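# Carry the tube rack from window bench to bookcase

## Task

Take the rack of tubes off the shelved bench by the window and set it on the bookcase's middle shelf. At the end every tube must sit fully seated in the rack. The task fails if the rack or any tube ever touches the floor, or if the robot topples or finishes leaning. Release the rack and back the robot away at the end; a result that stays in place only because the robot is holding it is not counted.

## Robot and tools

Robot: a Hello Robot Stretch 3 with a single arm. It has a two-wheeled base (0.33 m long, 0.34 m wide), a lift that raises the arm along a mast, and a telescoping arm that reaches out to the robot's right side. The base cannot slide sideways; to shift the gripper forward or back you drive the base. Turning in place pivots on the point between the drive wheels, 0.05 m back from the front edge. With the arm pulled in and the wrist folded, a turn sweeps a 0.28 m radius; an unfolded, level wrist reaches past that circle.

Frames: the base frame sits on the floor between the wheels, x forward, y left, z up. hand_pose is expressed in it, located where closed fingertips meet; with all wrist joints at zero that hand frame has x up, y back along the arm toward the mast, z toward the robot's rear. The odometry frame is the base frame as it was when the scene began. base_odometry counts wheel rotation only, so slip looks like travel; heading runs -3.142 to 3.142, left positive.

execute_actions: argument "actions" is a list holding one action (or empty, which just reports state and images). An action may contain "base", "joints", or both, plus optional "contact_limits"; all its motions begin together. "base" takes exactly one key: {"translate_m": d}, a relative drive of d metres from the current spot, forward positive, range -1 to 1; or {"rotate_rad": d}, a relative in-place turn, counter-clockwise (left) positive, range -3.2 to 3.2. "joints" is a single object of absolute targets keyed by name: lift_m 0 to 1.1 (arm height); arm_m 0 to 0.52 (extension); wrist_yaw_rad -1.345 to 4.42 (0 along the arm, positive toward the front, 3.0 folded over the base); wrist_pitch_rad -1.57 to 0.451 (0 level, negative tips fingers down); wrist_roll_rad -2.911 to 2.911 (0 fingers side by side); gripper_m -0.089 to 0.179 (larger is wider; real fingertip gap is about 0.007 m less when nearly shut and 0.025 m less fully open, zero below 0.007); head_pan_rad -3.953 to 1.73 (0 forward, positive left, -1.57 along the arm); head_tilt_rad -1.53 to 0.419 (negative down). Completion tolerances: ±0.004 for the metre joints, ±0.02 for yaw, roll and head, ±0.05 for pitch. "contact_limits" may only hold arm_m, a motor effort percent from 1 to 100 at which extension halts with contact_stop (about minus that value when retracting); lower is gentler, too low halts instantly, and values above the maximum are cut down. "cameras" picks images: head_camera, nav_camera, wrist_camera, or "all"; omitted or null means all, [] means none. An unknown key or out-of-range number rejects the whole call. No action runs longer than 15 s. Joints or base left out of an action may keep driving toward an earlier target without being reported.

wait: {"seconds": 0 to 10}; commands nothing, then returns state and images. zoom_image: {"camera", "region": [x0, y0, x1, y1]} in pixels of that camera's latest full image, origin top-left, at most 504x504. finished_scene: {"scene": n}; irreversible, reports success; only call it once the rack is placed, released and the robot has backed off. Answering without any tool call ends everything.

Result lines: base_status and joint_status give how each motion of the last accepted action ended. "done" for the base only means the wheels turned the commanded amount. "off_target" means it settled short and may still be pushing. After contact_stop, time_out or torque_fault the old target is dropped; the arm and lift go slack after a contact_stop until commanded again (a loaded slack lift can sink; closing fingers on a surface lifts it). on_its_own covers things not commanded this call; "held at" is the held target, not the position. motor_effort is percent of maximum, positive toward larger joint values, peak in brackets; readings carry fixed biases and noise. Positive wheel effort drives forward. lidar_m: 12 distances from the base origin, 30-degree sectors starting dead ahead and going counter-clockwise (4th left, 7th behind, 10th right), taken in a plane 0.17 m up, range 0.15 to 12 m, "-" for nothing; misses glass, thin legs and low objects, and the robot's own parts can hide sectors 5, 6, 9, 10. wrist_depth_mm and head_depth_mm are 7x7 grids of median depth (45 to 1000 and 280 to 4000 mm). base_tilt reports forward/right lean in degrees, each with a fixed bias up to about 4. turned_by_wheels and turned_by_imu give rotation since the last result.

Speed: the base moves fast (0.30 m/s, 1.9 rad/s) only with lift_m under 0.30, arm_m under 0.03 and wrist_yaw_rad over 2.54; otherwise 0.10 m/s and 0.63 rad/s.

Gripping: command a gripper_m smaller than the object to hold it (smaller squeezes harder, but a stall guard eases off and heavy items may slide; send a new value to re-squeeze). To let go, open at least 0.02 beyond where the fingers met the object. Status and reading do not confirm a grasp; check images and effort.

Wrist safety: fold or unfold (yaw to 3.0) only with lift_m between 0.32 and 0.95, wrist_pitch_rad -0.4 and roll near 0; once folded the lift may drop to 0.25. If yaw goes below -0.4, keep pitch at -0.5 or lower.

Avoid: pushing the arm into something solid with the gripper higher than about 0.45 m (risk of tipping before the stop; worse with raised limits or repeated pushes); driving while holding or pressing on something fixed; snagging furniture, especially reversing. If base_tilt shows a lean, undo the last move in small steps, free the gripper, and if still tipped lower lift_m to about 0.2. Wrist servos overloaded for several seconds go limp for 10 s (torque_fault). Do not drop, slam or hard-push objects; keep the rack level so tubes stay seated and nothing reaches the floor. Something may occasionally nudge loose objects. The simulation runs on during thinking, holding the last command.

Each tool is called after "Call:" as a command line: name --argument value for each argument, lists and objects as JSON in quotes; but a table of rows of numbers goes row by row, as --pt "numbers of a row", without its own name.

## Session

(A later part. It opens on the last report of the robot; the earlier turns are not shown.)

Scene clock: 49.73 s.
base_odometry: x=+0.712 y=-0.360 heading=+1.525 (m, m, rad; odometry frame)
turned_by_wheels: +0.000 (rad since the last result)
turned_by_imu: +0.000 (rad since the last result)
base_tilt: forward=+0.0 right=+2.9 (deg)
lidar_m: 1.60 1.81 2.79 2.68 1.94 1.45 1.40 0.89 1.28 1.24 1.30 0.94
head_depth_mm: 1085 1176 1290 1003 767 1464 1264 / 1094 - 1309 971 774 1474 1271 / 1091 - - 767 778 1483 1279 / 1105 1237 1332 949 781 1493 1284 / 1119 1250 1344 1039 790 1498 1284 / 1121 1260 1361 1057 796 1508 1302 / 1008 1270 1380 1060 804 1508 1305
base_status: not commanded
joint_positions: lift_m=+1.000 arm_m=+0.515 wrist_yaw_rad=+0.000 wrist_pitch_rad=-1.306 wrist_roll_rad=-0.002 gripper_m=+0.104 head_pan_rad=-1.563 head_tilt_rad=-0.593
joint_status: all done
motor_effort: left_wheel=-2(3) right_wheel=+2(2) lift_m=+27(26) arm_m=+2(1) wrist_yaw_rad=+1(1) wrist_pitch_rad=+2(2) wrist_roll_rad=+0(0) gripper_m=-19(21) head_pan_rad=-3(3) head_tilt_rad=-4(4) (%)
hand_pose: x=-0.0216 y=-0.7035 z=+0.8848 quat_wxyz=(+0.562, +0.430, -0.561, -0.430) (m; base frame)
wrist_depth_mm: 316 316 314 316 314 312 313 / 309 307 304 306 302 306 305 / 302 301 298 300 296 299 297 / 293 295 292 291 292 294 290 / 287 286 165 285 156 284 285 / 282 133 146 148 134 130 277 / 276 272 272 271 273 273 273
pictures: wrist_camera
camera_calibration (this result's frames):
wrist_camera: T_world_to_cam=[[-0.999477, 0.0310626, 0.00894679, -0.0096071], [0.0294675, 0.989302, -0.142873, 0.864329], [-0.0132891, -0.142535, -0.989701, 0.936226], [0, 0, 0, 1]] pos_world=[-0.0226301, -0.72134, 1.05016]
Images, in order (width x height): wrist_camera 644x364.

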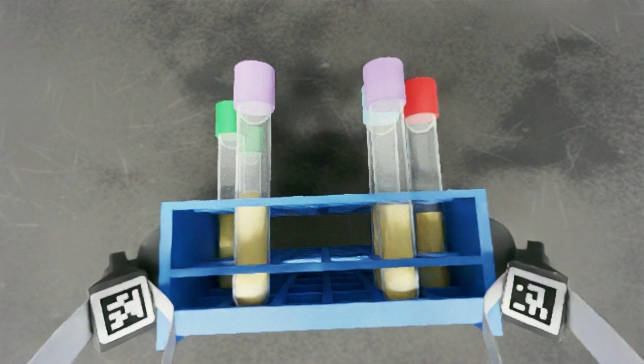

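Call:
execute_actions --actions '[{"joints":{"wrist_pitch_rad":-0.5,"arm_m":0.3}}]' --cameras '["wrist_camera"]'

Call:
execute_actions --actions '[{"joints":{"wrist_pitch_rad":0.3,"arm_m":0.25,"lift_m":0.85}}]' --cameras '["wrist_camera","head_camera"]'

Scene clock: 52.70 s.
base_odometry: x=+0.712 y=-0.360 heading=+1.525 (m, m, rad; odometry frame)
turned_by_wheels: +0.000 (rad since the last result)
turned_by_imu: +0.000 (rad since the last result)
base_tilt: forward=-0.1 right=+3.1 (deg)
lidar_m: 1.61 1.81 2.80 2.67 1.94 1.45 1.41 0.89 1.29 1.25 1.30 0.94
head_depth_mm: 1090 1186 1303 1000 769 1465 1271 / 1096 1185 - 934 773 1473 1265 / 1094 1215 - 936 779 1481 1278 / 1101 1238 1300 925 785 1484 1279 / 1119 1254 1349 1040 791 1493 1290 / 1122 1265 1364 1056 797 1508 1302 / 1010 1266 1379 1062 802 1522 1310
base_status: not commanded
joint_positions: lift_m=+1.000 arm_m=+0.300 wrist_yaw_rad=+0.000 wrist_pitch_rad=-0.541 wrist_roll_rad=-0.002 gripper_m=+0.104 head_pan_rad=-1.563 head_tilt_rad=-0.593
joint_status: all done
motor_effort: left_wheel=-3(3) right_wheel=+2(2) lift_m=+27(27) arm_m=-3(4) wrist_yaw_rad=+0(0) wrist_pitch_rad=+12(13) wrist_roll_rad=+0(0) gripper_m=-19(19) head_pan_rad=-3(3) head_tilt_rad=-3(4) (%)
hand_pose: x=-0.0216 y=-0.6525 z=+0.9859 quat_wxyz=(+0.682, +0.189, -0.680, -0.189) (m; base frame)
wrist_depth_mm: 782 744 735 727 737 750 781 / 856 863 845 858 839 846 814 / 777 751 683 753 653 722 711 / 606 595 567 581 581 575 572 / 497 496 150 450 161 457 475 / 425 133 147 168 137 131 403 / 373 346 345 340 349 346 356
pictures: wrist_camera
camera_calibration (this result's frames):
wrist_camera: T_world_to_cam=[[-0.999497, 0.0281036, -0.014661, 0.00928902], [0.0288462, 0.614712, -0.788224, 1.22006], [-0.0131396, -0.788251, -0.615213, 0.252981], [0, 0, 0, 1]] pos_world=[-0.0225856, -0.550831, 1.11745]
Images, in order (width x height): wrist_camera 644x364.

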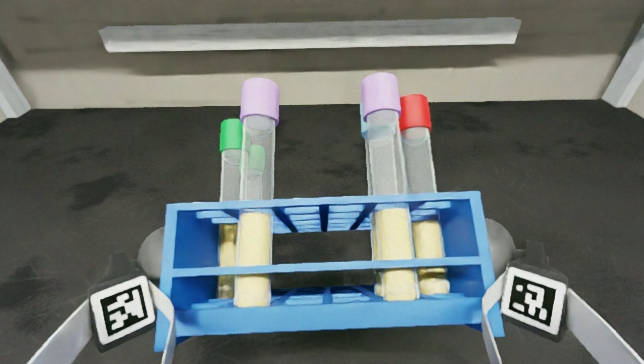

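Scene clock: 54.90 s.
base_odometry: x=+0.712 y=-0.360 heading=+1.525 (m, m, rad; odometry frame)
turned_by_wheels: +0.000 (rad since the last result)
turned_by_imu: +0.000 (rad since the last result)
base_tilt: forward=-0.1 right=+2.8 (deg)
lidar_m: 1.61 1.81 2.80 2.68 1.93 1.45 1.41 0.89 1.29 1.25 1.30 0.94
head_depth_mm: 1091 1217 1301 1050 - 1463 1272 / 1095 1224 1308 1060 - 1470 1271 / 1090 1232 1244 - - 1485 1278 / 1100 1241 1250 985 784 1487 1285 / 1115 1251 1360 1043 789 1497 1298 / 1123 1261 1361 1051 795 1508 1298 / 1009 1270 1379 1063 802 1519 1305
base_status: not commanded
joint_positions: lift_m=+0.850 arm_m=+0.250 wrist_yaw_rad=+0.000 wrist_pitch_rad=+0.249 wrist_roll_rad=-0.002 gripper_m=+0.104 head_pan_rad=-1.563 head_tilt_rad=-0.593
joint_status: wrist_pitch_rad off_target (ended at +0.249, target +0.300); the others done
motor_effort: left_wheel=-2(3) right_wheel=+2(2) lift_m=+19(23) arm_m=-2(2) wrist_yaw_rad=+1(1) wrist_pitch_rad=+15(16) wrist_roll_rad=+0(0) gripper_m=-19(18) head_pan_rad=-4(4) head_tilt_rad=-3(4) (%)
hand_pose: x=-0.0215 y=-0.6495 z=+1.0287 quat_wxyz=(+0.703, -0.088, -0.701, +0.087) (m; base frame)
wrist_depth_mm: - 993 997 974 975 966 970 / - 990 978 962 956 957 925 / 917 676 677 710 641 662 685 / 893 939 935 921 901 902 869 / 936 935 165 176 156 875 873 / 913 - 146 150 138 132 859 / 830 132 131 137 144 402 763
pictures: head_camera (sideways: a quarter turn clockwise sets it upright), wrist_camera
camera_calibration (this result's frames):
head_camera: T_world_to_cam=[[0.040567, 0.55188, -0.832936, 1.10474], [0.996965, 0.0330827, 0.0704754, -0.0917661], [0.0664497, -0.833267, -0.548863, 0.667314], [0, 0, 0, 1]] pos_world=[0.00232868, -0.0505999, 1.29291]
wrist_camera: T_world_to_cam=[[-0.999514, 0.00886568, -0.0298797, 0.0131366], [0.028511, -0.127185, -0.991469, 0.979186], [-0.0125903, -0.991839, 0.126871, -0.613893], [0, 0, 0, 1]] pos_world=[-0.0225165, -0.484462, 1.04911]
Images, in order (width x height): head_camera 896x504, wrist_camera 644x364.

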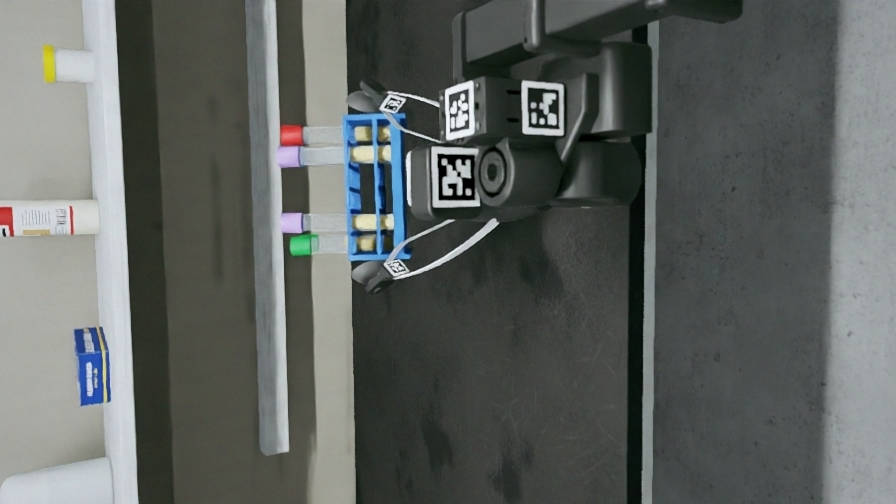

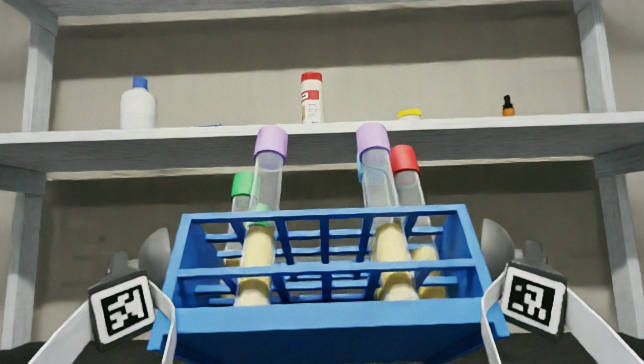

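Call:
execute_actions --actions '[{"joints":{"wrist_pitch_rad":0.1,"lift_m":0.7}}]' --cameras '["wrist_camera","head_camera"]'

Scene clock: 57.20 s.
base_odometry: x=+0.712 y=-0.360 heading=+1.525 (m, m, rad; odometry frame)
turned_by_wheels: +0.000 (rad since the last result)
turned_by_imu: +0.000 (rad since the last result)
base_tilt: forward=-0.1 right=+2.8 (deg)
lidar_m: 1.60 1.81 2.80 2.67 1.94 1.45 1.40 0.89 1.28 1.24 1.30 0.94
head_depth_mm: 1093 1217 1292 1000 770 - - / 1096 1224 1306 1013 771 - 1244 / 1095 1233 1319 1021 784 - 1283 / 1102 1243 1340 1035 760 1486 1278 / 1119 1247 1350 1044 791 1501 1295 / 1129 1264 1365 1056 797 1506 1300 / 1007 1266 1382 1060 800 1524 1308
base_status: not commanded
joint_positions: lift_m=+0.700 arm_m=+0.250 wrist_yaw_rad=+0.000 wrist_pitch_rad=+0.089 wrist_roll_rad=-0.001 gripper_m=+0.104 head_pan_rad=-1.563 head_tilt_rad=-0.593
joint_status: all done
motor_effort: left_wheel=-2(3) right_wheel=+2(2) lift_m=+17(18) arm_m=-2(3) wrist_yaw_rad=+1(1) wrist_pitch_rad=+3(15) wrist_roll_rad=-1(1) gripper_m=-19(19) head_pan_rad=-4(3) head_tilt_rad=-4(4) (%)
hand_pose: x=-0.0215 y=-0.6525 z=+0.8378 quat_wxyz=(+0.707, -0.031, -0.706, +0.031) (m; base frame)
wrist_depth_mm: 684 700 704 721 731 743 762 / 941 915 908 902 887 869 873 / 919 905 907 907 810 900 873 / 941 900 906 900 909 905 854 / 730 707 151 187 156 577 562 / 371 - 147 191 139 132 324 / 264 214 139 172 203 205 225
pictures: head_camera (sideways: a quarter turn clockwise sets it upright), wrist_camera
camera_calibration (this result's frames):
head_camera: T_world_to_cam=[[0.0405669, 0.55188, -0.832936, 1.10474], [0.996965, 0.0330828, 0.0704754, -0.0917661], [0.0664498, -0.833267, -0.548863, 0.667314], [0, 0, 0, 1]] pos_world=[0.00232869, -0.0505999, 1.29291]
wrist_camera: T_world_to_cam=[[-0.999484, 0.0136845, -0.0290723, 0.00986123], [0.0295003, 0.0321932, -0.999046, 0.899926], [-0.0127355, -0.999388, -0.0325803, -0.464019], [0, 0, 0, 1]] pos_world=[-0.0226015, -0.492842, 0.884237]
Images, in order (width x height): head_camera 896x504, wrist_camera 644x364.

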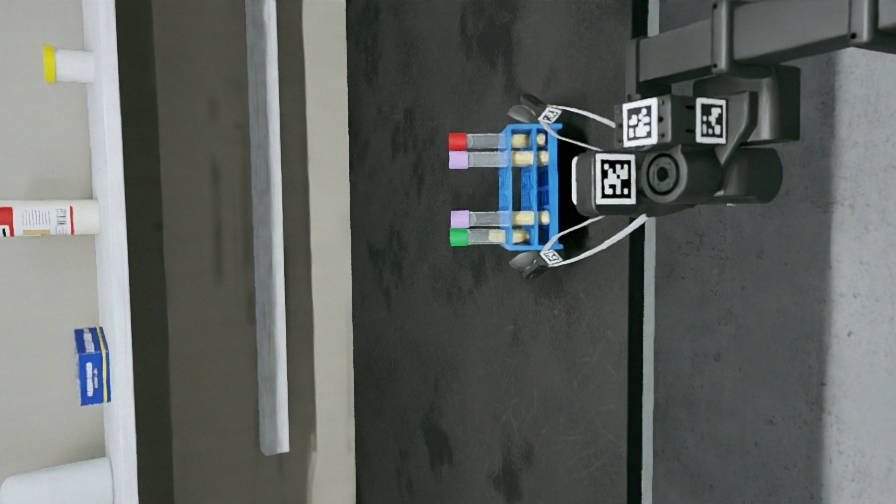

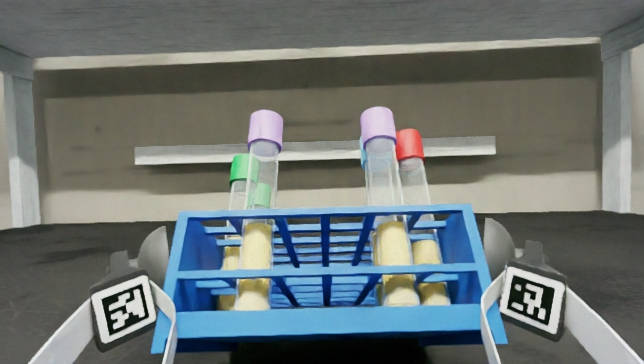

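Call:
execute_actions --actions '[{"joints":{"arm_m":0.17,"lift_m":0.695}}]' --cameras '["wrist_camera","head_camera"]'

Scene clock: 60.63 s.
base_odometry: x=+0.712 y=-0.360 heading=+1.525 (m, m, rad; odometry frame)
turned_by_wheels: +0.000 (rad since the last result)
turned_by_imu: +0.000 (rad since the last result)
base_tilt: forward=+0.0 right=+2.8 (deg)
lidar_m: 1.61 1.81 2.80 2.68 1.94 1.45 1.40 0.89 1.28 1.25 1.31 0.94
head_depth_mm: 1090 1213 1298 1000 766 1496 - / 1096 1224 1302 1010 761 1543 - / 1093 1234 1315 1022 706 - - / 1101 1239 1338 1030 718 1490 1286 / 1116 1252 1353 1044 792 1491 1294 / 1120 1264 1368 1052 798 1498 1301 / 1011 1265 1377 1061 802 1514 1311
base_status: not commanded
joint_positions: lift_m=+0.695 arm_m=+0.170 wrist_yaw_rad=+0.000 wrist_pitch_rad=+0.072 wrist_roll_rad=-0.001 gripper_m=+0.104 head_pan_rad=-1.563 head_tilt_rad=-0.593
joint_status: all done
motor_effort: left_wheel=-3(3) right_wheel=+2(2) lift_m=+19(18) arm_m=-2(4) wrist_yaw_rad=+1(1) wrist_pitch_rad=+8(9) wrist_roll_rad=-1(0) gripper_m=-18(19) head_pan_rad=-4(3) head_tilt_rad=-3(4) (%)
hand_pose: x=-0.0215 y=-0.5726 z=+0.8283 quat_wxyz=(+0.707, -0.025, -0.706, +0.025) (m; base frame)
wrist_depth_mm: 719 736 760 781 784 795 769 / 985 - 979 991 961 959 929 / - - 924 - 190 946 968 / - - - 992 1000 957 960 / 617 592 149 184 156 501 487 / 332 134 147 235 142 133 290 / 240 197 127 127 189 187 206
pictures: head_camera (sideways: a quarter turn clockwise sets it upright), wrist_camera
camera_calibration (this result's frames):
head_camera: T_world_to_cam=[[0.0405669, 0.551886, -0.832932, 1.10474], [0.996965, 0.0330822, 0.0704756, -0.0917664], [0.0664497, -0.833263, -0.548869, 0.667321], [0, 0, 0, 1]] pos_world=[0.00232868, -0.0505998, 1.29291]
wrist_camera: T_world_to_cam=[[-0.999483, 0.014198, -0.0288361, 0.00858551], [0.029509, 0.0497166, -0.998327, 0.897226], [-0.0127406, -0.998662, -0.0501099, -0.369476], [0, 0, 0, 1]] pos_world=[-0.0226025, -0.413711, 0.877458]
Images, in order (width x height): head_camera 896x504, wrist_camera 644x364.

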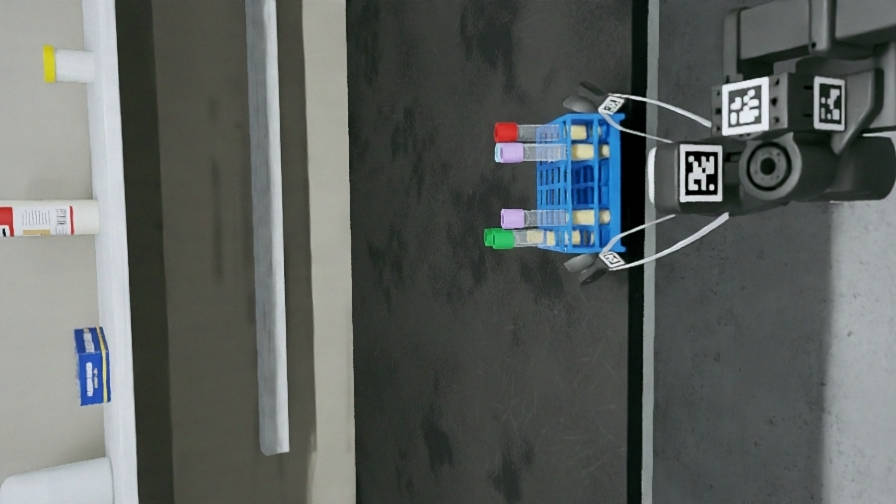

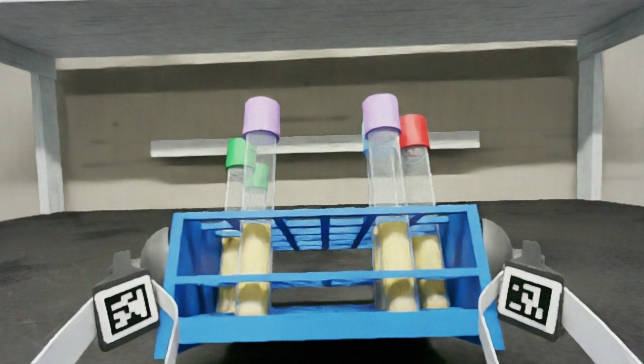

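Working. Lower further, small pull.

Call:
execute_actions --actions '[{"joints":{"arm_m":0.15,"lift_m":0.665}}]' --cameras '["wrist_camera","head_camera"]'

Scene clock: 61.77 s.
base_odometry: x=+0.712 y=-0.360 heading=+1.525 (m, m, rad; odometry frame)
turned_by_wheels: +0.000 (rad since the last result)
turned_by_imu: +0.000 (rad since the last result)
base_tilt: forward=+0.0 right=+2.8 (deg)
lidar_m: 1.60 1.81 2.80 2.68 1.95 1.45 1.40 0.89 1.28 1.24 1.30 0.94
head_depth_mm: 1094 1219 1293 1003 767 1469 - / 1095 1217 1303 1011 747 1487 - / 1094 1233 1316 1021 707 1565 - / 1103 1242 1321 1032 762 1491 1282 / 1118 1251 1353 1041 790 1496 1288 / 1127 1259 1368 1054 798 1505 1303 / 1009 1271 1378 1063 803 1523 1304
base_status: not commanded
joint_positions: lift_m=+0.665 arm_m=+0.150 wrist_yaw_rad=+0.000 wrist_pitch_rad=+0.072 wrist_roll_rad=-0.001 gripper_m=+0.104 head_pan_rad=-1.563 head_tilt_rad=-0.593
joint_status: all done
motor_effort: left_wheel=-2(3) right_wheel=+2(2) lift_m=+19(17) arm_m=-2(1) wrist_yaw_rad=+1(1) wrist_pitch_rad=+8(8) wrist_roll_rad=+0(1) gripper_m=-18(19) head_pan_rad=-4(3) head_tilt_rad=-4(4) (%)
hand_pose: x=-0.0215 y=-0.5526 z=+0.7982 quat_wxyz=(+0.707, -0.025, -0.706, +0.025) (m; base frame)
wrist_depth_mm: 813 809 817 839 850 885 849 / - - - 1000 958 964 959 / - - 936 991 908 965 981 / - - - 999 987 - 983 / 448 431 154 218 157 347 362 / 243 134 146 153 149 143 214 / 185 183 134 131 179 178 176
pictures: head_camera (sideways: a quarter turn clockwise sets it upright), wrist_camera
camera_calibration (this result's frames):
head_camera: T_world_to_cam=[[0.040567, 0.551886, -0.832932, 1.10474], [0.996965, 0.0330821, 0.0704756, -0.0917664], [0.0664496, -0.833263, -0.548869, 0.667321], [0, 0, 0, 1]] pos_world=[0.00232867, -0.0505998, 1.29291]
wrist_camera: T_world_to_cam=[[-0.999483, 0.0142078, -0.0288305, 0.00743513], [0.0295077, 0.0500219, -0.998312, 0.86637], [-0.0127417, -0.998647, -0.0504153, -0.350751], [0, 0, 0, 1]] pos_world=[-0.0226025, -0.393719, 0.847438]
Images, in order (width x height): head_camera 896x504, wrist_camera 644x364.

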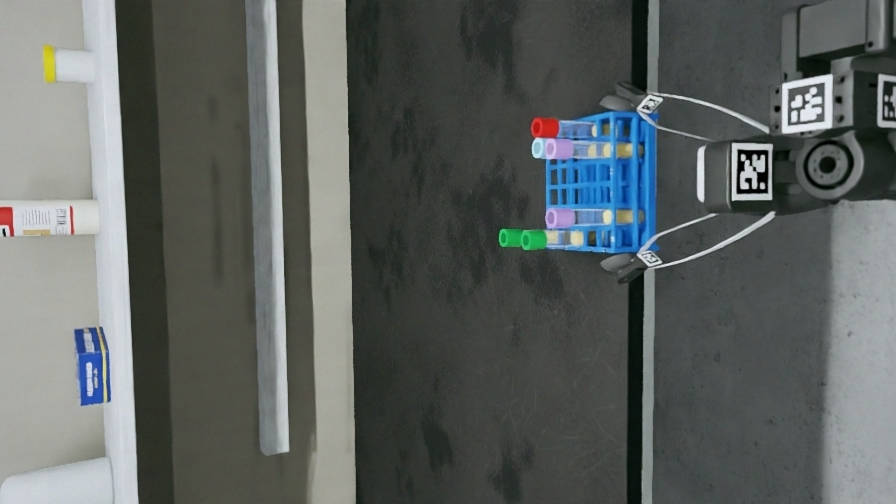

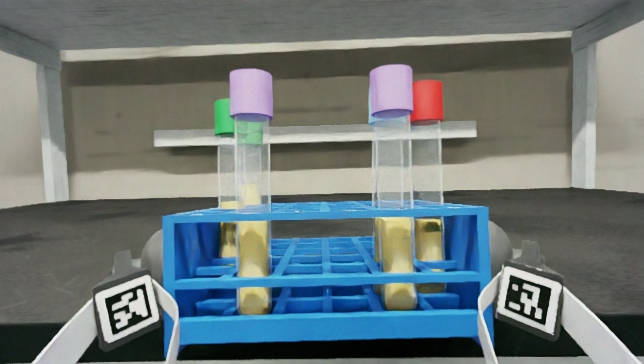

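Call:
execute_actions --actions '[{"joints":{"arm_m":0.24,"lift_m":0.67}}]' --cameras '[]'

Call:
execute_actions --actions '[{"joints":{"gripper_m":0.179}}]' --cameras '[]'

Call:
execute_actions --actions '[{"joints":{"arm_m":0.275,"lift_m":0.69,"wrist_pitch_rad":0}}]' --cameras '["wrist_camera"]'

Call:
execute_actions --actions '[{"joints":{"gripper_m":0.1}}]' --cameras '[]'

Call:
execute_actions --actions '[{"joints":{"lift_m":0.72}}]' --cameras '["wrist_camera"]'

Scene clock: 63.83 s.
base_odometry: x=+0.712 y=-0.360 heading=+1.525 (m, m, rad; odometry frame)
turned_by_wheels: +0.000 (rad since the last result)
turned_by_imu: +0.000 (rad since the last result)
base_tilt: forward=+0.0 right=+2.6 (deg)
lidar_m: 1.61 1.81 2.80 2.68 1.94 1.45 1.40 0.89 1.28 1.25 1.30 0.94
head_depth_mm: 1091 1217 1297 999 769 1469 - / 1098 1218 1311 1012 749 - 1220 / 1091 1231 1311 1018 747 - 1243 / 1098 1240 1331 1033 759 1487 1280 / 1116 1254 1349 1044 792 1494 1299 / 1129 1257 1362 1054 797 1510 1297 / 1012 1266 1381 1064 803 1517 1304
base_status: not commanded
joint_positions: lift_m=+0.670 arm_m=+0.240 wrist_yaw_rad=+0.000 wrist_pitch_rad=+0.070 wrist_roll_rad=-0.001 gripper_m=+0.104 head_pan_rad=-1.563 head_tilt_rad=-0.593
joint_status: all done
motor_effort: left_wheel=-3(3) right_wheel=+2(2) lift_m=+26(27) arm_m=+2(7) wrist_yaw_rad=+1(1) wrist_pitch_rad=+9(9) wrist_roll_rad=+0(1) gripper_m=-18(18) head_pan_rad=-3(3) head_tilt_rad=-4(4) (%)
hand_pose: x=-0.0215 y=-0.6420 z=+0.8023 quat_wxyz=(+0.707, -0.025, -0.706, +0.024) (m; base frame)
wrist_depth_mm: 794 809 824 841 888 868 810 / 916 912 926 879 903 887 868 / 936 921 238 904 827 876 889 / 949 926 939 912 901 894 844 / 464 450 155 240 156 358 376 / 255 133 146 156 142 137 223 / 186 153 133 131 130 145 159
pictures: none
No camera images: the call's "cameras" was empty. Leave "cameras" out to get every camera's image.

Scene clock: 65.07 s.
base_odometry: x=+0.712 y=-0.360 heading=+1.525 (m, m, rad; odometry frame)
turned_by_wheels: +0.000 (rad since the last result)
turned_by_imu: +0.000 (rad since the last result)
base_tilt: forward=-0.1 right=+2.9 (deg)
lidar_m: 1.60 1.82 2.80 2.67 1.93 1.45 1.40 0.89 1.28 1.24 1.30 0.94
head_depth_mm: 1095 1214 1296 1003 766 1468 - / 1097 1220 1309 1012 752 - 1219 / 1090 1230 1321 1019 743 - 1244 / 1102 1243 1327 1036 763 1490 1289 / 1120 1251 1344 1044 791 1498 1292 / 1125 1256 1359 1053 795 1511 1298 / 1008 1271 1384 1063 803 1526 1304
base_status: not commanded
joint_positions: lift_m=+0.670 arm_m=+0.240 wrist_yaw_rad=+0.000 wrist_pitch_rad=+0.076 wrist_roll_rad=-0.001 gripper_m=+0.179 head_pan_rad=-1.563 head_tilt_rad=-0.593
joint_status: all done
motor_effort: left_wheel=-3(3) right_wheel=+2(2) lift_m=+25(26) arm_m=+1(1) wrist_yaw_rad=+0(1) wrist_pitch_rad=+7(9) wrist_roll_rad=+0(1) gripper_m=+1(82) head_pan_rad=-3(3) head_tilt_rad=-4(4) (%)
hand_pose: x=-0.0215 y=-0.6420 z=+0.8040 quat_wxyz=(+0.707, -0.027, -0.706, +0.027) (m; base frame)
wrist_depth_mm: 785 803 804 822 845 868 803 / 935 926 904 899 891 878 870 / 918 936 182 911 154 890 882 / 947 926 924 913 883 898 888 / 494 479 181 197 157 434 391 / 287 215 146 177 142 199 249 / - 165 136 134 139 155 150
pictures: none
No camera images: the call's "cameras" was empty. Leave "cameras" out to get every camera's image.

Scene clock: 66.37 s.
base_odometry: x=+0.712 y=-0.360 heading=+1.525 (m, m, rad; odometry frame)
turned_by_wheels: +0.000 (rad since the last result)
turned_by_imu: +0.000 (rad since the last result)
base_tilt: forward=+0.0 right=+2.7 (deg)
lidar_m: 1.60 1.81 2.79 2.67 1.94 1.45 1.40 0.89 1.28 1.25 1.30 0.94
head_depth_mm: 1093 1215 1291 1001 770 1501 - / 1098 1222 1299 1009 774 - 1267 / 1097 1235 1316 1019 760 - 1273 / 1104 1240 1325 1031 759 1489 1282 / 1115 1251 1348 1042 791 1500 1295 / 1127 1261 1368 1053 798 1506 1297 / 1010 1267 1377 1065 805 1509 1300
base_status: not commanded
joint_positions: lift_m=+0.690 arm_m=+0.275 wrist_yaw_rad=+0.000 wrist_pitch_rad=-0.018 wrist_roll_rad=-0.001 gripper_m=+0.179 head_pan_rad=-1.563 head_tilt_rad=-0.593
joint_status: all done
motor_effort: left_wheel=-3(3) right_wheel=+2(2) lift_m=+25(25) arm_m=+1(3) wrist_yaw_rad=+1(1) wrist_pitch_rad=+5(6) wrist_roll_rad=-1(1) gripper_m=+0(1) head_pan_rad=-3(3) head_tilt_rad=-4(4) (%)
hand_pose: x=-0.0215 y=-0.6754 z=+0.7997 quat_wxyz=(+0.708, +0.007, -0.706, -0.007) (m; base frame)
wrist_depth_mm: 851 842 823 831 839 823 798 / 869 873 840 832 821 848 831 / 895 874 154 867 134 824 830 / 827 818 765 727 685 647 613 / 362 355 160 198 155 319 311 / 240 113 122 158 122 121 221 / - 132 124 138 123 128 146
pictures: wrist_camera
camera_calibration (this result's frames):
wrist_camera: T_world_to_cam=[[-0.999481, 0.0168146, -0.0274667, 0.00987649], [0.0295455, 0.139383, -0.989798, 0.927606], [-0.0128146, -0.990096, -0.139808, -0.39612], [0, 0, 0, 1]] pos_world=[-0.0226113, -0.521655, 0.863033]
Images, in order (width x height): wrist_camera 644x364.

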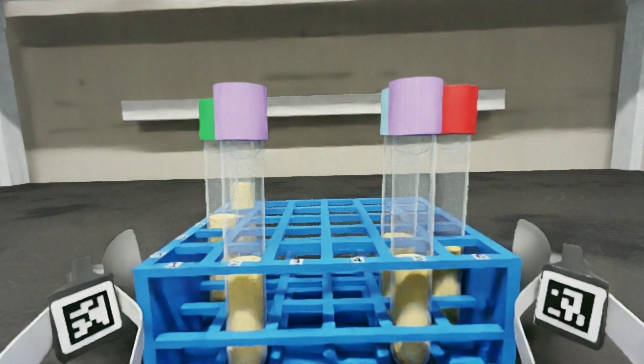

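Scene clock: 67.63 s.
base_odometry: x=+0.712 y=-0.360 heading=+1.525 (m, m, rad; odometry frame)
turned_by_wheels: +0.000 (rad since the last result)
turned_by_imu: +0.000 (rad since the last result)
base_tilt: forward=-0.1 right=+2.6 (deg)
lidar_m: 1.60 1.81 2.80 2.67 1.94 1.45 1.40 0.89 1.29 1.24 1.30 0.94
head_depth_mm: 1091 1215 1299 1002 770 1498 - / 1096 1221 1302 1012 776 - 1267 / 1092 1231 1319 1024 772 - 1282 / 1103 1239 1327 1032 774 1485 1287 / 1115 1250 1350 1043 790 1500 1288 / 1126 1260 1367 1059 795 1501 1298 / 1012 1269 1382 1064 805 1520 1311
base_status: not commanded
joint_positions: lift_m=+0.690 arm_m=+0.275 wrist_yaw_rad=+0.000 wrist_pitch_rad=-0.018 wrist_roll_rad=-0.001 gripper_m=+0.101 head_pan_rad=-1.563 head_tilt_rad=-0.593
joint_status: all done
motor_effort: left_wheel=-3(2) right_wheel=+2(2) lift_m=+25(25) arm_m=+2(2) wrist_yaw_rad=+1(0) wrist_pitch_rad=+5(5) wrist_roll_rad=-1(1) gripper_m=-19(95) head_pan_rad=-4(4) head_tilt_rad=-4(4) (%)
hand_pose: x=-0.0215 y=-0.6755 z=+0.7997 quat_wxyz=(+0.708, +0.007, -0.706, -0.007) (m; base frame)
wrist_depth_mm: 846 845 837 827 830 802 811 / 860 862 840 833 833 820 823 / 889 872 882 855 146 852 848 / 825 805 762 717 674 646 608 / 362 395 164 166 145 334 311 / 230 133 149 173 138 131 209 / 178 150 134 133 130 144 155
pictures: none
No camera images: the call's "cameras" was empty. Leave "cameras" out to get every camera's image.

Scene clock: 68.70 s.
base_odometry: x=+0.712 y=-0.360 heading=+1.525 (m, m, rad; odometry frame)
turned_by_wheels: +0.000 (rad since the last result)
turned_by_imu: +0.000 (rad since the last result)
base_tilt: forward=-0.1 right=+2.9 (deg)
lidar_m: 1.60 1.81 2.81 2.68 1.94 1.45 1.40 0.89 1.28 1.25 1.30 0.94
head_depth_mm: 1089 1212 1299 1001 792 - 1269 / 1093 1221 1303 1009 798 - 1269 / 1093 1235 1313 1019 760 1443 1280 / 1096 1240 1336 1034 763 1489 1287 / 1122 1249 1351 1042 791 1498 1283 / 1128 1258 1365 1054 798 1508 1300 / 1013 1266 1376 1064 804 1519 1306
base_status: not commanded
joint_positions: lift_m=+0.720 arm_m=+0.275 wrist_yaw_rad=+0.000 wrist_pitch_rad=-0.043 wrist_roll_rad=-0.001 gripper_m=+0.104 head_pan_rad=-1.563 head_tilt_rad=-0.593
joint_status: all done
motor_effort: left_wheel=-3(3) right_wheel=+2(2) lift_m=+26(27) arm_m=+1(2) wrist_yaw_rad=+1(1) wrist_pitch_rad=+13(13) wrist_roll_rad=-1(0) gripper_m=-18(21) head_pan_rad=-4(3) head_tilt_rad=-5(4) (%)
hand_pose: x=-0.0215 y=-0.6747 z=+0.8233 quat_wxyz=(+0.708, +0.015, -0.706, -0.016) (m; base frame)
wrist_depth_mm: 847 836 833 831 813 825 793 / 850 868 847 835 835 820 810 / 889 865 182 858 158 852 847 / 841 910 789 771 751 714 671 / 428 434 193 325 170 378 366 / 279 133 148 190 148 132 252 / 216 184 132 146 132 176 191
pictures: wrist_camera
camera_calibration (this result's frames):
wrist_camera: T_world_to_cam=[[-0.999481, 0.0174994, -0.0270474, 0.0106262], [0.0295551, 0.16405, -0.986009, 0.964321], [-0.0128174, -0.986297, -0.164482, -0.369195], [0, 0, 0, 1]] pos_world=[-0.022612, -0.522519, 0.890391]
Images, in order (width x height): wrist_camera 644x364.

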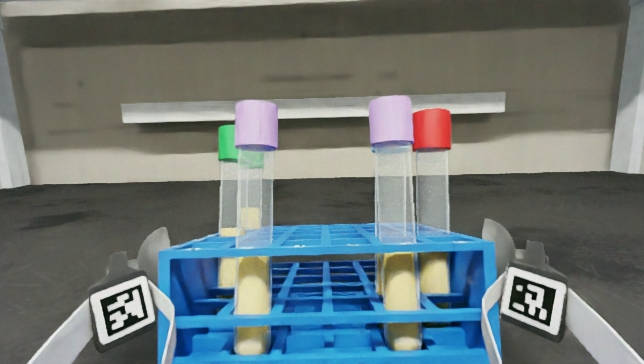

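Call:
execute_actions --actions '[{"joints":{"lift_m":0.69}}]' --cameras '[]'

Call:
execute_actions --actions '[{"joints":{"gripper_m":0.179}}]' --cameras '[]'

Call:
execute_actions --actions '[{"joints":{"arm_m":0.32,"lift_m":0.78,"wrist_pitch_rad":-0.4}}]' --cameras '["wrist_camera","head_camera"]'

Scene clock: 69.97 s.
base_odometry: x=+0.712 y=-0.360 heading=+1.525 (m, m, rad; odometry frame)
turned_by_wheels: +0.000 (rad since the last result)
turned_by_imu: +0.000 (rad since the last result)
base_tilt: forward=-0.1 right=+2.8 (deg)
lidar_m: 1.60 1.82 2.81 2.68 1.94 1.45 1.40 0.89 1.28 1.25 1.30 0.94
head_depth_mm: 1096 1218 1295 1005 769 1502 - / 1094 1222 1305 1010 778 - 1270 / 1093 1239 1315 1021 772 - 1279 / 1103 1238 1333 1031 775 1495 1284 / 1115 1245 1347 1043 789 1488 1297 / 1124 1259 1362 1054 797 1501 1297 / 1011 1271 1375 1066 805 1524 1306
base_status: not commanded
joint_positions: lift_m=+0.690 arm_m=+0.275 wrist_yaw_rad=+0.000 wrist_pitch_rad=-0.016 wrist_roll_rad=-0.001 gripper_m=+0.104 head_pan_rad=-1.563 head_tilt_rad=-0.593
joint_status: all done
motor_effort: left_wheel=-2(2) right_wheel=+2(2) lift_m=+17(24) arm_m=+2(1) wrist_yaw_rad=+0(1) wrist_pitch_rad=+5(13) wrist_roll_rad=-1(1) gripper_m=-19(19) head_pan_rad=-3(3) head_tilt_rad=-4(4) (%)
hand_pose: x=-0.0215 y=-0.6755 z=+0.8008 quat_wxyz=(+0.708, +0.006, -0.706, -0.006) (m; base frame)
wrist_depth_mm: 844 854 820 834 821 812 793 / 868 846 859 832 824 816 822 / 889 874 167 863 147 857 834 / 834 846 790 753 703 664 636 / 372 384 172 168 154 327 316 / 234 133 150 174 143 132 212 / 181 152 136 134 133 145 158
pictures: none
No camera images: the call's "cameras" was empty. Leave "cameras" out to get every camera's image.

Scene clock: 71.20 s.
base_odometry: x=+0.712 y=-0.360 heading=+1.525 (m, m, rad; odometry frame)
turned_by_wheels: +0.000 (rad since the last result)
turned_by_imu: +0.000 (rad since the last result)
base_tilt: forward=+0.2 right=+2.7 (deg)
lidar_m: 1.61 1.81 2.79 2.67 1.94 1.46 1.40 0.89 1.28 1.24 1.30 0.94
head_depth_mm: 1093 1215 1294 1002 768 1493 - / 1095 1220 1304 1012 780 - 1268 / 1093 1230 1317 1020 771 - 1277 / 1103 1242 1337 1035 761 1485 1285 / 1117 1243 1352 1041 789 1495 1291 / 1125 1261 1362 1053 796 1507 1301 / 1007 1270 1383 1064 803 1516 1311
base_status: not commanded
joint_positions: lift_m=+0.690 arm_m=+0.275 wrist_yaw_rad=+0.000 wrist_pitch_rad=-0.017 wrist_roll_rad=-0.001 gripper_m=+0.179 head_pan_rad=-1.563 head_tilt_rad=-0.593
joint_status: all done
motor_effort: left_wheel=-2(3) right_wheel=+2(2) lift_m=+18(17) arm_m=+1(1) wrist_yaw_rad=+0(1) wrist_pitch_rad=+5(5) wrist_roll_rad=-1(1) gripper_m=+0(84) head_pan_rad=-4(3) head_tilt_rad=-4(4) (%)
hand_pose: x=-0.0215 y=-0.6755 z=+0.8004 quat_wxyz=(+0.708, +0.006, -0.706, -0.007) (m; base frame)
wrist_depth_mm: 837 843 836 826 813 817 806 / 868 872 851 842 826 837 824 / 885 884 167 860 145 851 836 / 833 829 773 740 690 650 618 / 367 359 164 166 147 339 314 / 242 134 147 175 138 132 223 / - 152 135 134 132 145 147
pictures: none
No camera images: the call's "cameras" was empty. Leave "cameras" out to get every camera's image.

Scene clock: 73.00 s.
base_odometry: x=+0.712 y=-0.360 heading=+1.525 (m, m, rad; odometry frame)
turned_by_wheels: +0.000 (rad since the last result)
turned_by_imu: -0.002 (rad since the last result)
base_tilt: forward=+0.0 right=+2.8 (deg)
lidar_m: 1.60 1.82 2.80 2.67 1.95 1.45 1.40 0.89 1.28 1.24 1.30 0.94
head_depth_mm: 1090 1214 1294 1001 - 1464 1240 / 1094 1223 1304 1055 - 1471 1269 / 1097 1234 1316 1064 - 1477 1277 / 1104 1238 1324 1027 757 1486 1284 / 1118 1251 1355 1043 789 1493 1295 / 1122 1253 1361 1051 796 1499 1297 / 1014 1268 1372 1067 801 1522 1312
base_status: not commanded
joint_positions: lift_m=+0.780 arm_m=+0.320 wrist_yaw_rad=+0.002 wrist_pitch_rad=-0.417 wrist_roll_rad=-0.002 gripper_m=+0.179 head_pan_rad=-1.563 head_tilt_rad=-0.593
joint_status: all done
motor_effort: left_wheel=+0(4) right_wheel=+1(4) lift_m=+25(27) arm_m=+2(5) wrist_yaw_rad=-2(4) wrist_pitch_rad=+5(41) wrist_roll_rad=+1(0) gripper_m=+0(0) head_pan_rad=-3(3) head_tilt_rad=-3(4) (%)
hand_pose: x=-0.0211 y=-0.6893 z=+0.7928 quat_wxyz=(+0.693, +0.147, -0.690, -0.146) (m; base frame)
wrist_depth_mm: 741 754 740 742 727 739 730 / 701 681 526 637 616 606 587 / 419 415 92 398 90 336 380 / 302 299 171 189 173 283 281 / 237 235 149 154 144 222 221 / 194 123 126 164 125 120 189 / - 153 132 137 135 144 151
pictures: head_camera (sideways: a quarter turn clockwise sets it upright), wrist_camera
camera_calibration (this result's frames):
head_camera: T_world_to_cam=[[0.0405858, 0.552428, -0.832572, 1.10427], [0.996967, 0.0329946, 0.0704922, -0.0917879], [0.0664122, -0.832908, -0.549413, 0.668029], [0, 0, 0, 1]] pos_world=[0.00232652, -0.0505938, 1.29288]
wrist_camera: T_world_to_cam=[[-0.999568, 0.0235752, -0.0175777, 0.00719563], [0.0271788, 0.512387, -0.858325, 1.07547], [-0.0112286, -0.858431, -0.512806, -0.0242818], [0, 0, 0, 1]] pos_world=[-0.02231, -0.57207, 0.910776]
Images, in order (width x height): head_camera 896x504, wrist_camera 644x364.

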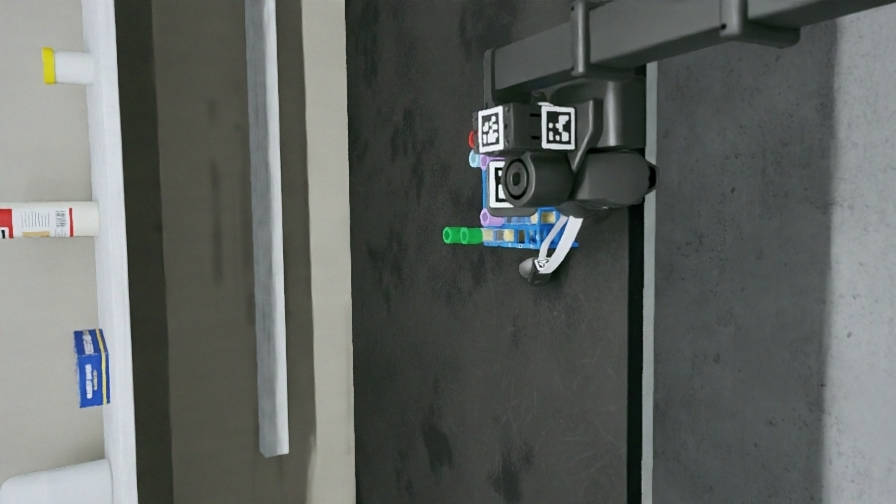

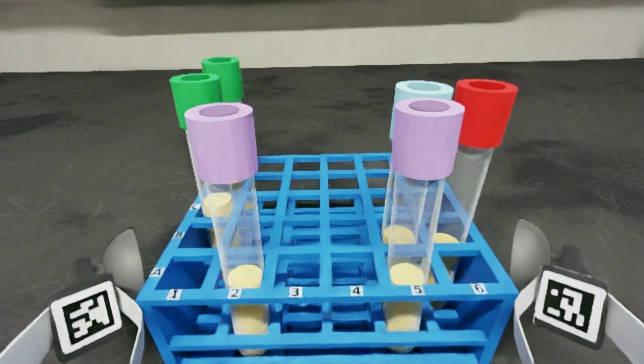

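Pitched grip gives headroom to pitch up later.

Call:
execute_actions --actions '[{"joints":{"arm_m":0.345,"lift_m":0.795}}]' --cameras '[]'

Call:
execute_actions --actions '[{"joints":{"gripper_m":0.1}}]' --cameras '[]'

Call:
execute_actions --actions '[{"joints":{"lift_m":0.83}}]' --cameras '["wrist_camera"]'

Scene clock: 74.23 s.
base_odometry: x=+0.712 y=-0.360 heading=+1.525 (m, m, rad; odometry frame)
turned_by_wheels: +0.000 (rad since the last result)
turned_by_imu: +0.000 (rad since the last result)
base_tilt: forward=-0.1 right=+2.7 (deg)
lidar_m: 1.61 1.82 2.79 2.68 1.95 1.45 1.40 0.89 1.28 1.24 1.30 0.94
head_depth_mm: 1091 1215 1299 1023 - 1474 1256 / 1098 1222 1306 1105 722 1469 1266 / 1092 1228 1326 1114 719 1476 1276 / 1099 1244 1334 1032 761 1485 1283 / 1115 1250 1347 1045 791 1491 1294 / 1126 1261 1358 1050 798 1505 1294 / 1013 1266 1376 1060 804 1508 1302
base_status: not commanded
joint_positions: lift_m=+0.795 arm_m=+0.345 wrist_yaw_rad=+0.002 wrist_pitch_rad=-0.418 wrist_roll_rad=-0.002 gripper_m=+0.179 head_pan_rad=-1.563 head_tilt_rad=-0.593
joint_status: all done
motor_effort: left_wheel=+0(1) right_wheel=+1(1) lift_m=+26(27) arm_m=+2(3) wrist_yaw_rad=-2(2) wrist_pitch_rad=+5(6) wrist_roll_rad=+0(0) gripper_m=+1(0) head_pan_rad=-3(3) head_tilt_rad=-4(4) (%)
hand_pose: x=-0.0211 y=-0.7140 z=+0.8074 quat_wxyz=(+0.693, +0.148, -0.690, -0.146) (m; base frame)
wrist_depth_mm: 739 725 724 711 717 696 710 / 773 760 724 696 682 658 640 / 469 451 384 439 436 428 415 / 331 312 120 320 94 95 306 / 260 255 81 178 82 231 244 / 217 203 147 171 138 144 207 / - 133 120 135 121 132 165
pictures: none
No camera images: the call's "cameras" was empty. Leave "cameras" out to get every camera's image.

Scene clock: 75.50 s.
base_odometry: x=+0.712 y=-0.360 heading=+1.525 (m, m, rad; odometry frame)
turned_by_wheels: +0.000 (rad since the last result)
turned_by_imu: +0.000 (rad since the last result)
base_tilt: forward=+0.1 right=+2.8 (deg)
lidar_m: 1.61 1.82 2.79 2.67 1.95 1.45 1.40 0.89 1.28 1.25 1.30 0.94
head_depth_mm: 1093 1208 1299 1028 - 1466 1257 / 1094 1223 1307 1105 721 1462 1272 / 1094 1228 1316 1115 719 1477 1284 / 1100 1242 1331 1034 761 1489 1285 / 1115 1252 1344 1040 790 1496 1290 / 1126 1261 1360 1056 795 1508 1299 / 1013 1260 1370 1060 803 1515 1309
base_status: not commanded
joint_positions: lift_m=+0.795 arm_m=+0.345 wrist_yaw_rad=+0.002 wrist_pitch_rad=-0.419 wrist_roll_rad=-0.002 gripper_m=+0.101 head_pan_rad=-1.563 head_tilt_rad=-0.593
joint_status: all done
motor_effort: left_wheel=+0(0) right_wheel=+1(1) lift_m=+25(25) arm_m=+1(1) wrist_yaw_rad=-2(2) wrist_pitch_rad=+6(6) wrist_roll_rad=+0(0) gripper_m=-20(95) head_pan_rad=-3(3) head_tilt_rad=-4(4) (%)
hand_pose: x=-0.0211 y=-0.7140 z=+0.8072 quat_wxyz=(+0.693, +0.148, -0.690, -0.147) (m; base frame)
wrist_depth_mm: 727 719 713 710 716 702 708 / 766 766 710 703 686 661 636 / 460 455 384 437 431 421 416 / 331 313 119 320 93 93 307 / 260 256 79 188 81 226 244 / 212 - 138 169 137 133 202 / 186 123 118 121 118 120 172
pictures: none
No camera images: the call's "cameras" was empty. Leave "cameras" out to get every camera's image.

Scene clock: 76.63 s.
base_odometry: x=+0.712 y=-0.360 heading=+1.525 (m, m, rad; odometry frame)
turned_by_wheels: +0.000 (rad since the last result)
turned_by_imu: +0.000 (rad since the last result)
base_tilt: forward=+0.0 right=+2.8 (deg)
lidar_m: 1.60 1.82 2.79 2.67 1.94 1.45 1.40 0.89 1.28 1.24 1.30 0.94
head_depth_mm: 1090 1209 1296 1048 - 1437 1265 / 1098 1223 1306 1113 734 1469 1271 / 1091 1232 1315 1152 729 1482 1280 / 1095 1242 1326 1032 778 1487 1283 / 1115 1251 1343 1039 790 1502 1292 / 1128 1256 1365 1053 797 1509 1301 / 1013 1267 1373 1063 803 1512 1306
base_status: not commanded
joint_positions: lift_m=+0.830 arm_m=+0.345 wrist_yaw_rad=+0.002 wrist_pitch_rad=-0.436 wrist_roll_rad=-0.002 gripper_m=+0.104 head_pan_rad=-1.563 head_tilt_rad=-0.593
joint_status: all done
motor_effort: left_wheel=+0(0) right_wheel=+1(0) lift_m=+26(28) arm_m=+1(2) wrist_yaw_rad=-3(2) wrist_pitch_rad=+11(11) wrist_roll_rad=+0(0) gripper_m=-18(20) head_pan_rad=-3(3) head_tilt_rad=-4(3) (%)
hand_pose: x=-0.0211 y=-0.7118 z=+0.8384 quat_wxyz=(+0.692, +0.154, -0.689, -0.152) (m; base frame)
wrist_depth_mm: 737 717 712 716 713 709 708 / 750 769 754 756 740 747 721 / 531 522 447 507 495 485 478 / 386 380 120 376 94 94 359 / 305 302 81 189 82 268 285 / 251 - 140 177 138 133 239 / 218 122 118 134 118 120 205
pictures: wrist_camera
camera_calibration (this result's frames):
wrist_camera: T_world_to_cam=[[-0.999566, 0.0240006, -0.017082, 0.00839156], [0.0271944, 0.528815, -0.848301, 1.12948], [-0.0113265, -0.848398, -0.529238, 0.000652275], [0, 0, 0, 1]] pos_world=[-0.0223202, -0.596934, 0.958628]
Images, in order (width x height): wrist_camera 644x364.

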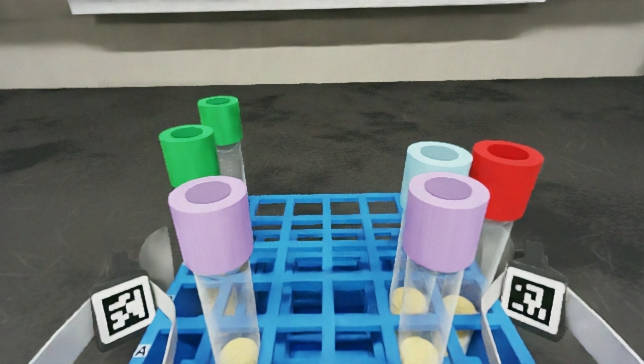

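Call:
execute_actions --actions '[{"joints":{"arm_m":0.0,"lift_m":0.86}}]' --cameras '[]'

Call:
execute_actions --actions '[{"base":{"rotate_rad":0.477}}]' --cameras '[]'

Call:
execute_actions --actions '[{"base":{"translate_m":0.98},"joints":{"lift_m":0.62}}]' --cameras '[]'

Call:
execute_actions --actions '[{"base":{"rotate_rad":1.12},"joints":{"head_tilt_rad":-0.8}}]' --cameras '["wrist_camera","head_camera"]'

Scene clock: 80.57 s.
base_odometry: x=+0.712 y=-0.360 heading=+1.525 (m, m, rad; odometry frame)
turned_by_wheels: +0.000 (rad since the last result)
turned_by_imu: +0.000 (rad since the last result)
base_tilt: forward=-0.2 right=+2.7 (deg)
lidar_m: 1.60 1.82 2.79 2.67 1.94 1.45 1.40 0.89 1.28 1.24 1.30 0.94
head_depth_mm: 1093 1213 1305 1002 766 1477 1293 / 1092 1225 1309 1014 771 495 455 / 1095 1231 1322 1022 777 776 - / 1101 1244 1329 1029 785 520 468 / 1119 1248 1347 1041 790 1520 1294 / 1128 1260 1358 1052 796 1508 1297 / 1011 1270 1381 1065 801 1520 1310
base_status: not commanded
joint_positions: lift_m=+0.860 arm_m=+0.001 wrist_yaw_rad=+0.001 wrist_pitch_rad=-0.437 wrist_roll_rad=-0.002 gripper_m=+0.104 head_pan_rad=-1.563 head_tilt_rad=-0.593
joint_status: all done
joint sent to its limit — the command would take arm_m past its lower limit, so that joint was sent only as far as its limit.
motor_effort: left_wheel=-1(1) right_wheel=+1(1) lift_m=+27(28) arm_m=-3(2) wrist_yaw_rad=-1(2) wrist_pitch_rad=+11(11) wrist_roll_rad=+0(0) gripper_m=-19(20) head_pan_rad=-4(3) head_tilt_rad=-3(3) (%)
hand_pose: x=-0.0213 y=-0.3684 z=+0.8682 quat_wxyz=(+0.691, +0.154, -0.689, -0.153) (m; base frame)
wrist_depth_mm: - - - - - - - / - 969 942 931 878 876 854 / 620 609 524 592 580 567 560 / 454 446 119 435 94 94 419 / 476 465 81 189 82 397 - / - - 140 177 138 133 - / - 122 118 135 118 120 -
pictures: none
No camera images: the call's "cameras" was empty. Leave "cameras" out to get every camera's image.

Scene clock: 82.27 s.
base_odometry: x=+0.712 y=-0.360 heading=+2.002 (m, m, rad; odometry frame)
turned_by_wheels: +0.477 (rad since the last result)
turned_by_imu: +0.477 (rad since the last result)
base_tilt: forward=+0.0 right=+2.7 (deg)
lidar_m: 1.74 2.67 2.78 2.02 1.48 1.41 0.89 0.91 1.24 1.29 0.94 1.60
head_depth_mm: 1124 1226 1301 1003 766 1420 1298 / 1023 1281 1377 1010 791 495 455 / 1243 1382 1434 1021 835 1514 - / 1275 1422 1460 1026 869 521 468 / 1392 1548 1711 1041 1730 1562 1292 / 1511 1665 1874 1049 1150 1348 1300 / 1609 1796 2042 2231 1863 1564 1309
base_status: done
joint_positions: lift_m=+0.860 arm_m=+0.001 wrist_yaw_rad=+0.001 wrist_pitch_rad=-0.437 wrist_roll_rad=-0.002 gripper_m=+0.104 head_pan_rad=-1.563 head_tilt_rad=-0.593
joint_status: not commanded
motor_effort: left_wheel=-3(7) right_wheel=+3(6) lift_m=+27(26) arm_m=-3(2) wrist_yaw_rad=-1(0) wrist_pitch_rad=+11(11) wrist_roll_rad=+0(0) gripper_m=-20(19) head_pan_rad=-3(3) head_tilt_rad=-4(3) (%)
hand_pose: x=-0.0213 y=-0.3684 z=+0.8682 quat_wxyz=(+0.691, +0.154, -0.689, -0.153) (m; base frame)
wrist_depth_mm: - - - - - 919 838 / - - - 911 903 877 842 / - 708 524 586 583 569 559 / - - 120 484 98 94 422 / - - 80 189 87 99 335 / - - 140 177 138 133 389 / - 122 118 135 118 119 -
pictures: none
No camera images: the call's "cameras" was empty. Leave "cameras" out to get every camera's image.

Scene clock: 93.20 s.
base_odometry: x=+0.302 y=+0.531 heading=+2.002 (m, m, rad; odometry frame)
turned_by_wheels: +0.000 (rad since the last result)
turned_by_imu: -0.001 (rad since the last result)
base_tilt: forward=+0.3 right=+2.8 (deg)
lidar_m: 0.83 1.47 2.81 2.63 2.36 2.27 1.86 1.79 1.07 1.51 0.85 0.83
head_depth_mm: 1557 1677 1825 1990 1837 1499 1268 / 1629 1771 1934 2117 1866 1512 1275 / 1718 1874 2041 2235 1871 1521 1280 / 1678 1777 1967 2136 1889 1522 1270 / 1453 1554 1646 1792 1823 1532 1293 / 1292 1364 1444 1554 1655 1551 1298 / 1159 1215 1278 1369 1449 1482 1206
base_status: done
joint_positions: lift_m=+0.620 arm_m=+0.001 wrist_yaw_rad=+0.001 wrist_pitch_rad=-0.437 wrist_roll_rad=-0.002 gripper_m=+0.104 head_pan_rad=-1.563 head_tilt_rad=-0.593
joint_status: all done
motor_effort: left_wheel=-3(2) right_wheel=+2(7) lift_m=+20(17) arm_m=-3(3) wrist_yaw_rad=-1(0) wrist_pitch_rad=+11(11) wrist_roll_rad=+0(0) gripper_m=-19(19) head_pan_rad=-3(3) head_tilt_rad=-3(3) (%)
hand_pose: x=-0.0213 y=-0.3683 z=+0.6286 quat_wxyz=(+0.691, +0.154, -0.689, -0.153) (m; base frame)
wrist_depth_mm: 756 946 - - - - - / 791 997 - - - - - / 820 996 - - - - - / 679 - 119 - 98 94 - / 763 - 81 189 87 98 - / 819 - 140 178 138 133 933 / 706 122 118 135 118 119 797
pictures: none
No camera images: the call's "cameras" was empty. Leave "cameras" out to get every camera's image.

Scene clock: 95.93 s.
base_odometry: x=+0.302 y=+0.531 heading=+3.122 (m, m, rad; odometry frame)
turned_by_wheels: +1.120 (rad since the last result)
turned_by_imu: +1.119 (rad since the last result)
base_tilt: forward=+0.0 right=+2.6 (deg)
lidar_m: 2.17 2.59 2.32 2.27 2.29 1.75 1.07 1.39 0.85 0.83 0.83 1.59
head_depth_mm: 830 941 1075 1060 1372 1289 1165 / 834 955 1083 1071 1394 1286 1143 / 809 966 1099 1086 1401 715 - / 852 974 1117 1098 1439 1311 1150 / 837 985 1128 1129 1412 1326 1174 / 800 980 1068 1074 1476 1352 1183 / 891 772 903 1403 1560 1362 1184
base_status: done
joint_positions: lift_m=+0.620 arm_m=+0.001 wrist_yaw_rad=+0.001 wrist_pitch_rad=-0.437 wrist_roll_rad=-0.002 gripper_m=+0.104 head_pan_rad=-1.563 head_tilt_rad=-0.790
joint_status: all done
motor_effort: left_wheel=-3(9) right_wheel=+3(5) lift_m=+19(19) arm_m=-2(2) wrist_yaw_rad=-1(1) wrist_pitch_rad=+11(11) wrist_roll_rad=+0(0) gripper_m=-19(18) head_pan_rad=-4(3) head_tilt_rad=-5(25) (%)
hand_pose: x=-0.0213 y=-0.3684 z=+0.6286 quat_wxyz=(+0.691, +0.154, -0.689, -0.153) (m; base frame)
wrist_depth_mm: 780 583 722 715 698 680 511 / 848 617 755 751 742 699 539 / 943 596 556 607 553 544 567 / - 982 120 931 98 94 915 / - - 81 189 87 99 - / - - 140 177 138 133 961 / 850 122 118 135 118 120 791
pictures: head_camera (sideways: a quarter turn clockwise sets it upright), wrist_camera
camera_calibration (this result's frames):
head_camera: T_world_to_cam=[[0.0394463, 0.704487, -0.708619, 0.942706], [0.997076, 0.0187026, 0.0740972, -0.0964634], [0.0654536, -0.70947, -0.701689, 0.866122], [0, 0, 0, 1]] pos_world=[0.00230424, -0.0478326, 1.28292]
wrist_camera: T_world_to_cam=[[-0.999542, 0.0249894, -0.0170487, -0.00330877], [0.027703, 0.529747, -0.847703, 0.769823], [-0.0121521, -0.847787, -0.530197, 0.181822], [0, 0, 0, 1]] pos_world=[-0.0224241, -0.253583, 0.748926]
Images, in order (width x height): head_camera 896x504, wrist_camera 644x364.

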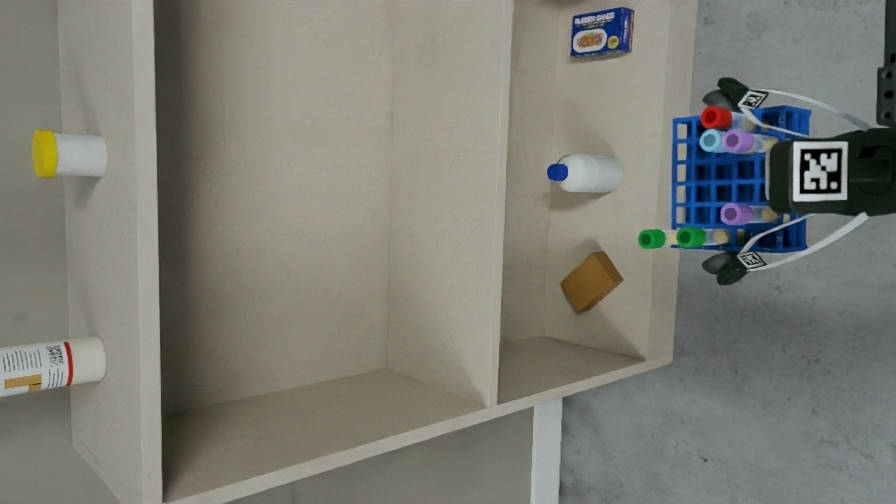

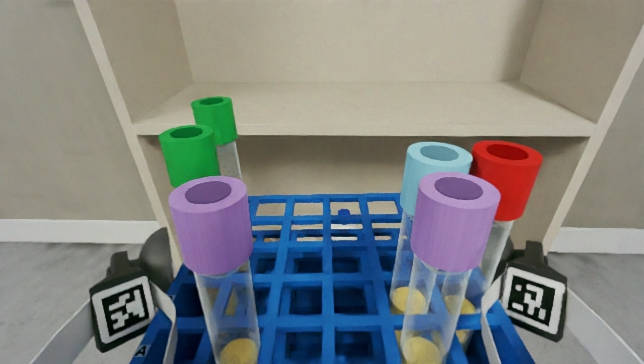

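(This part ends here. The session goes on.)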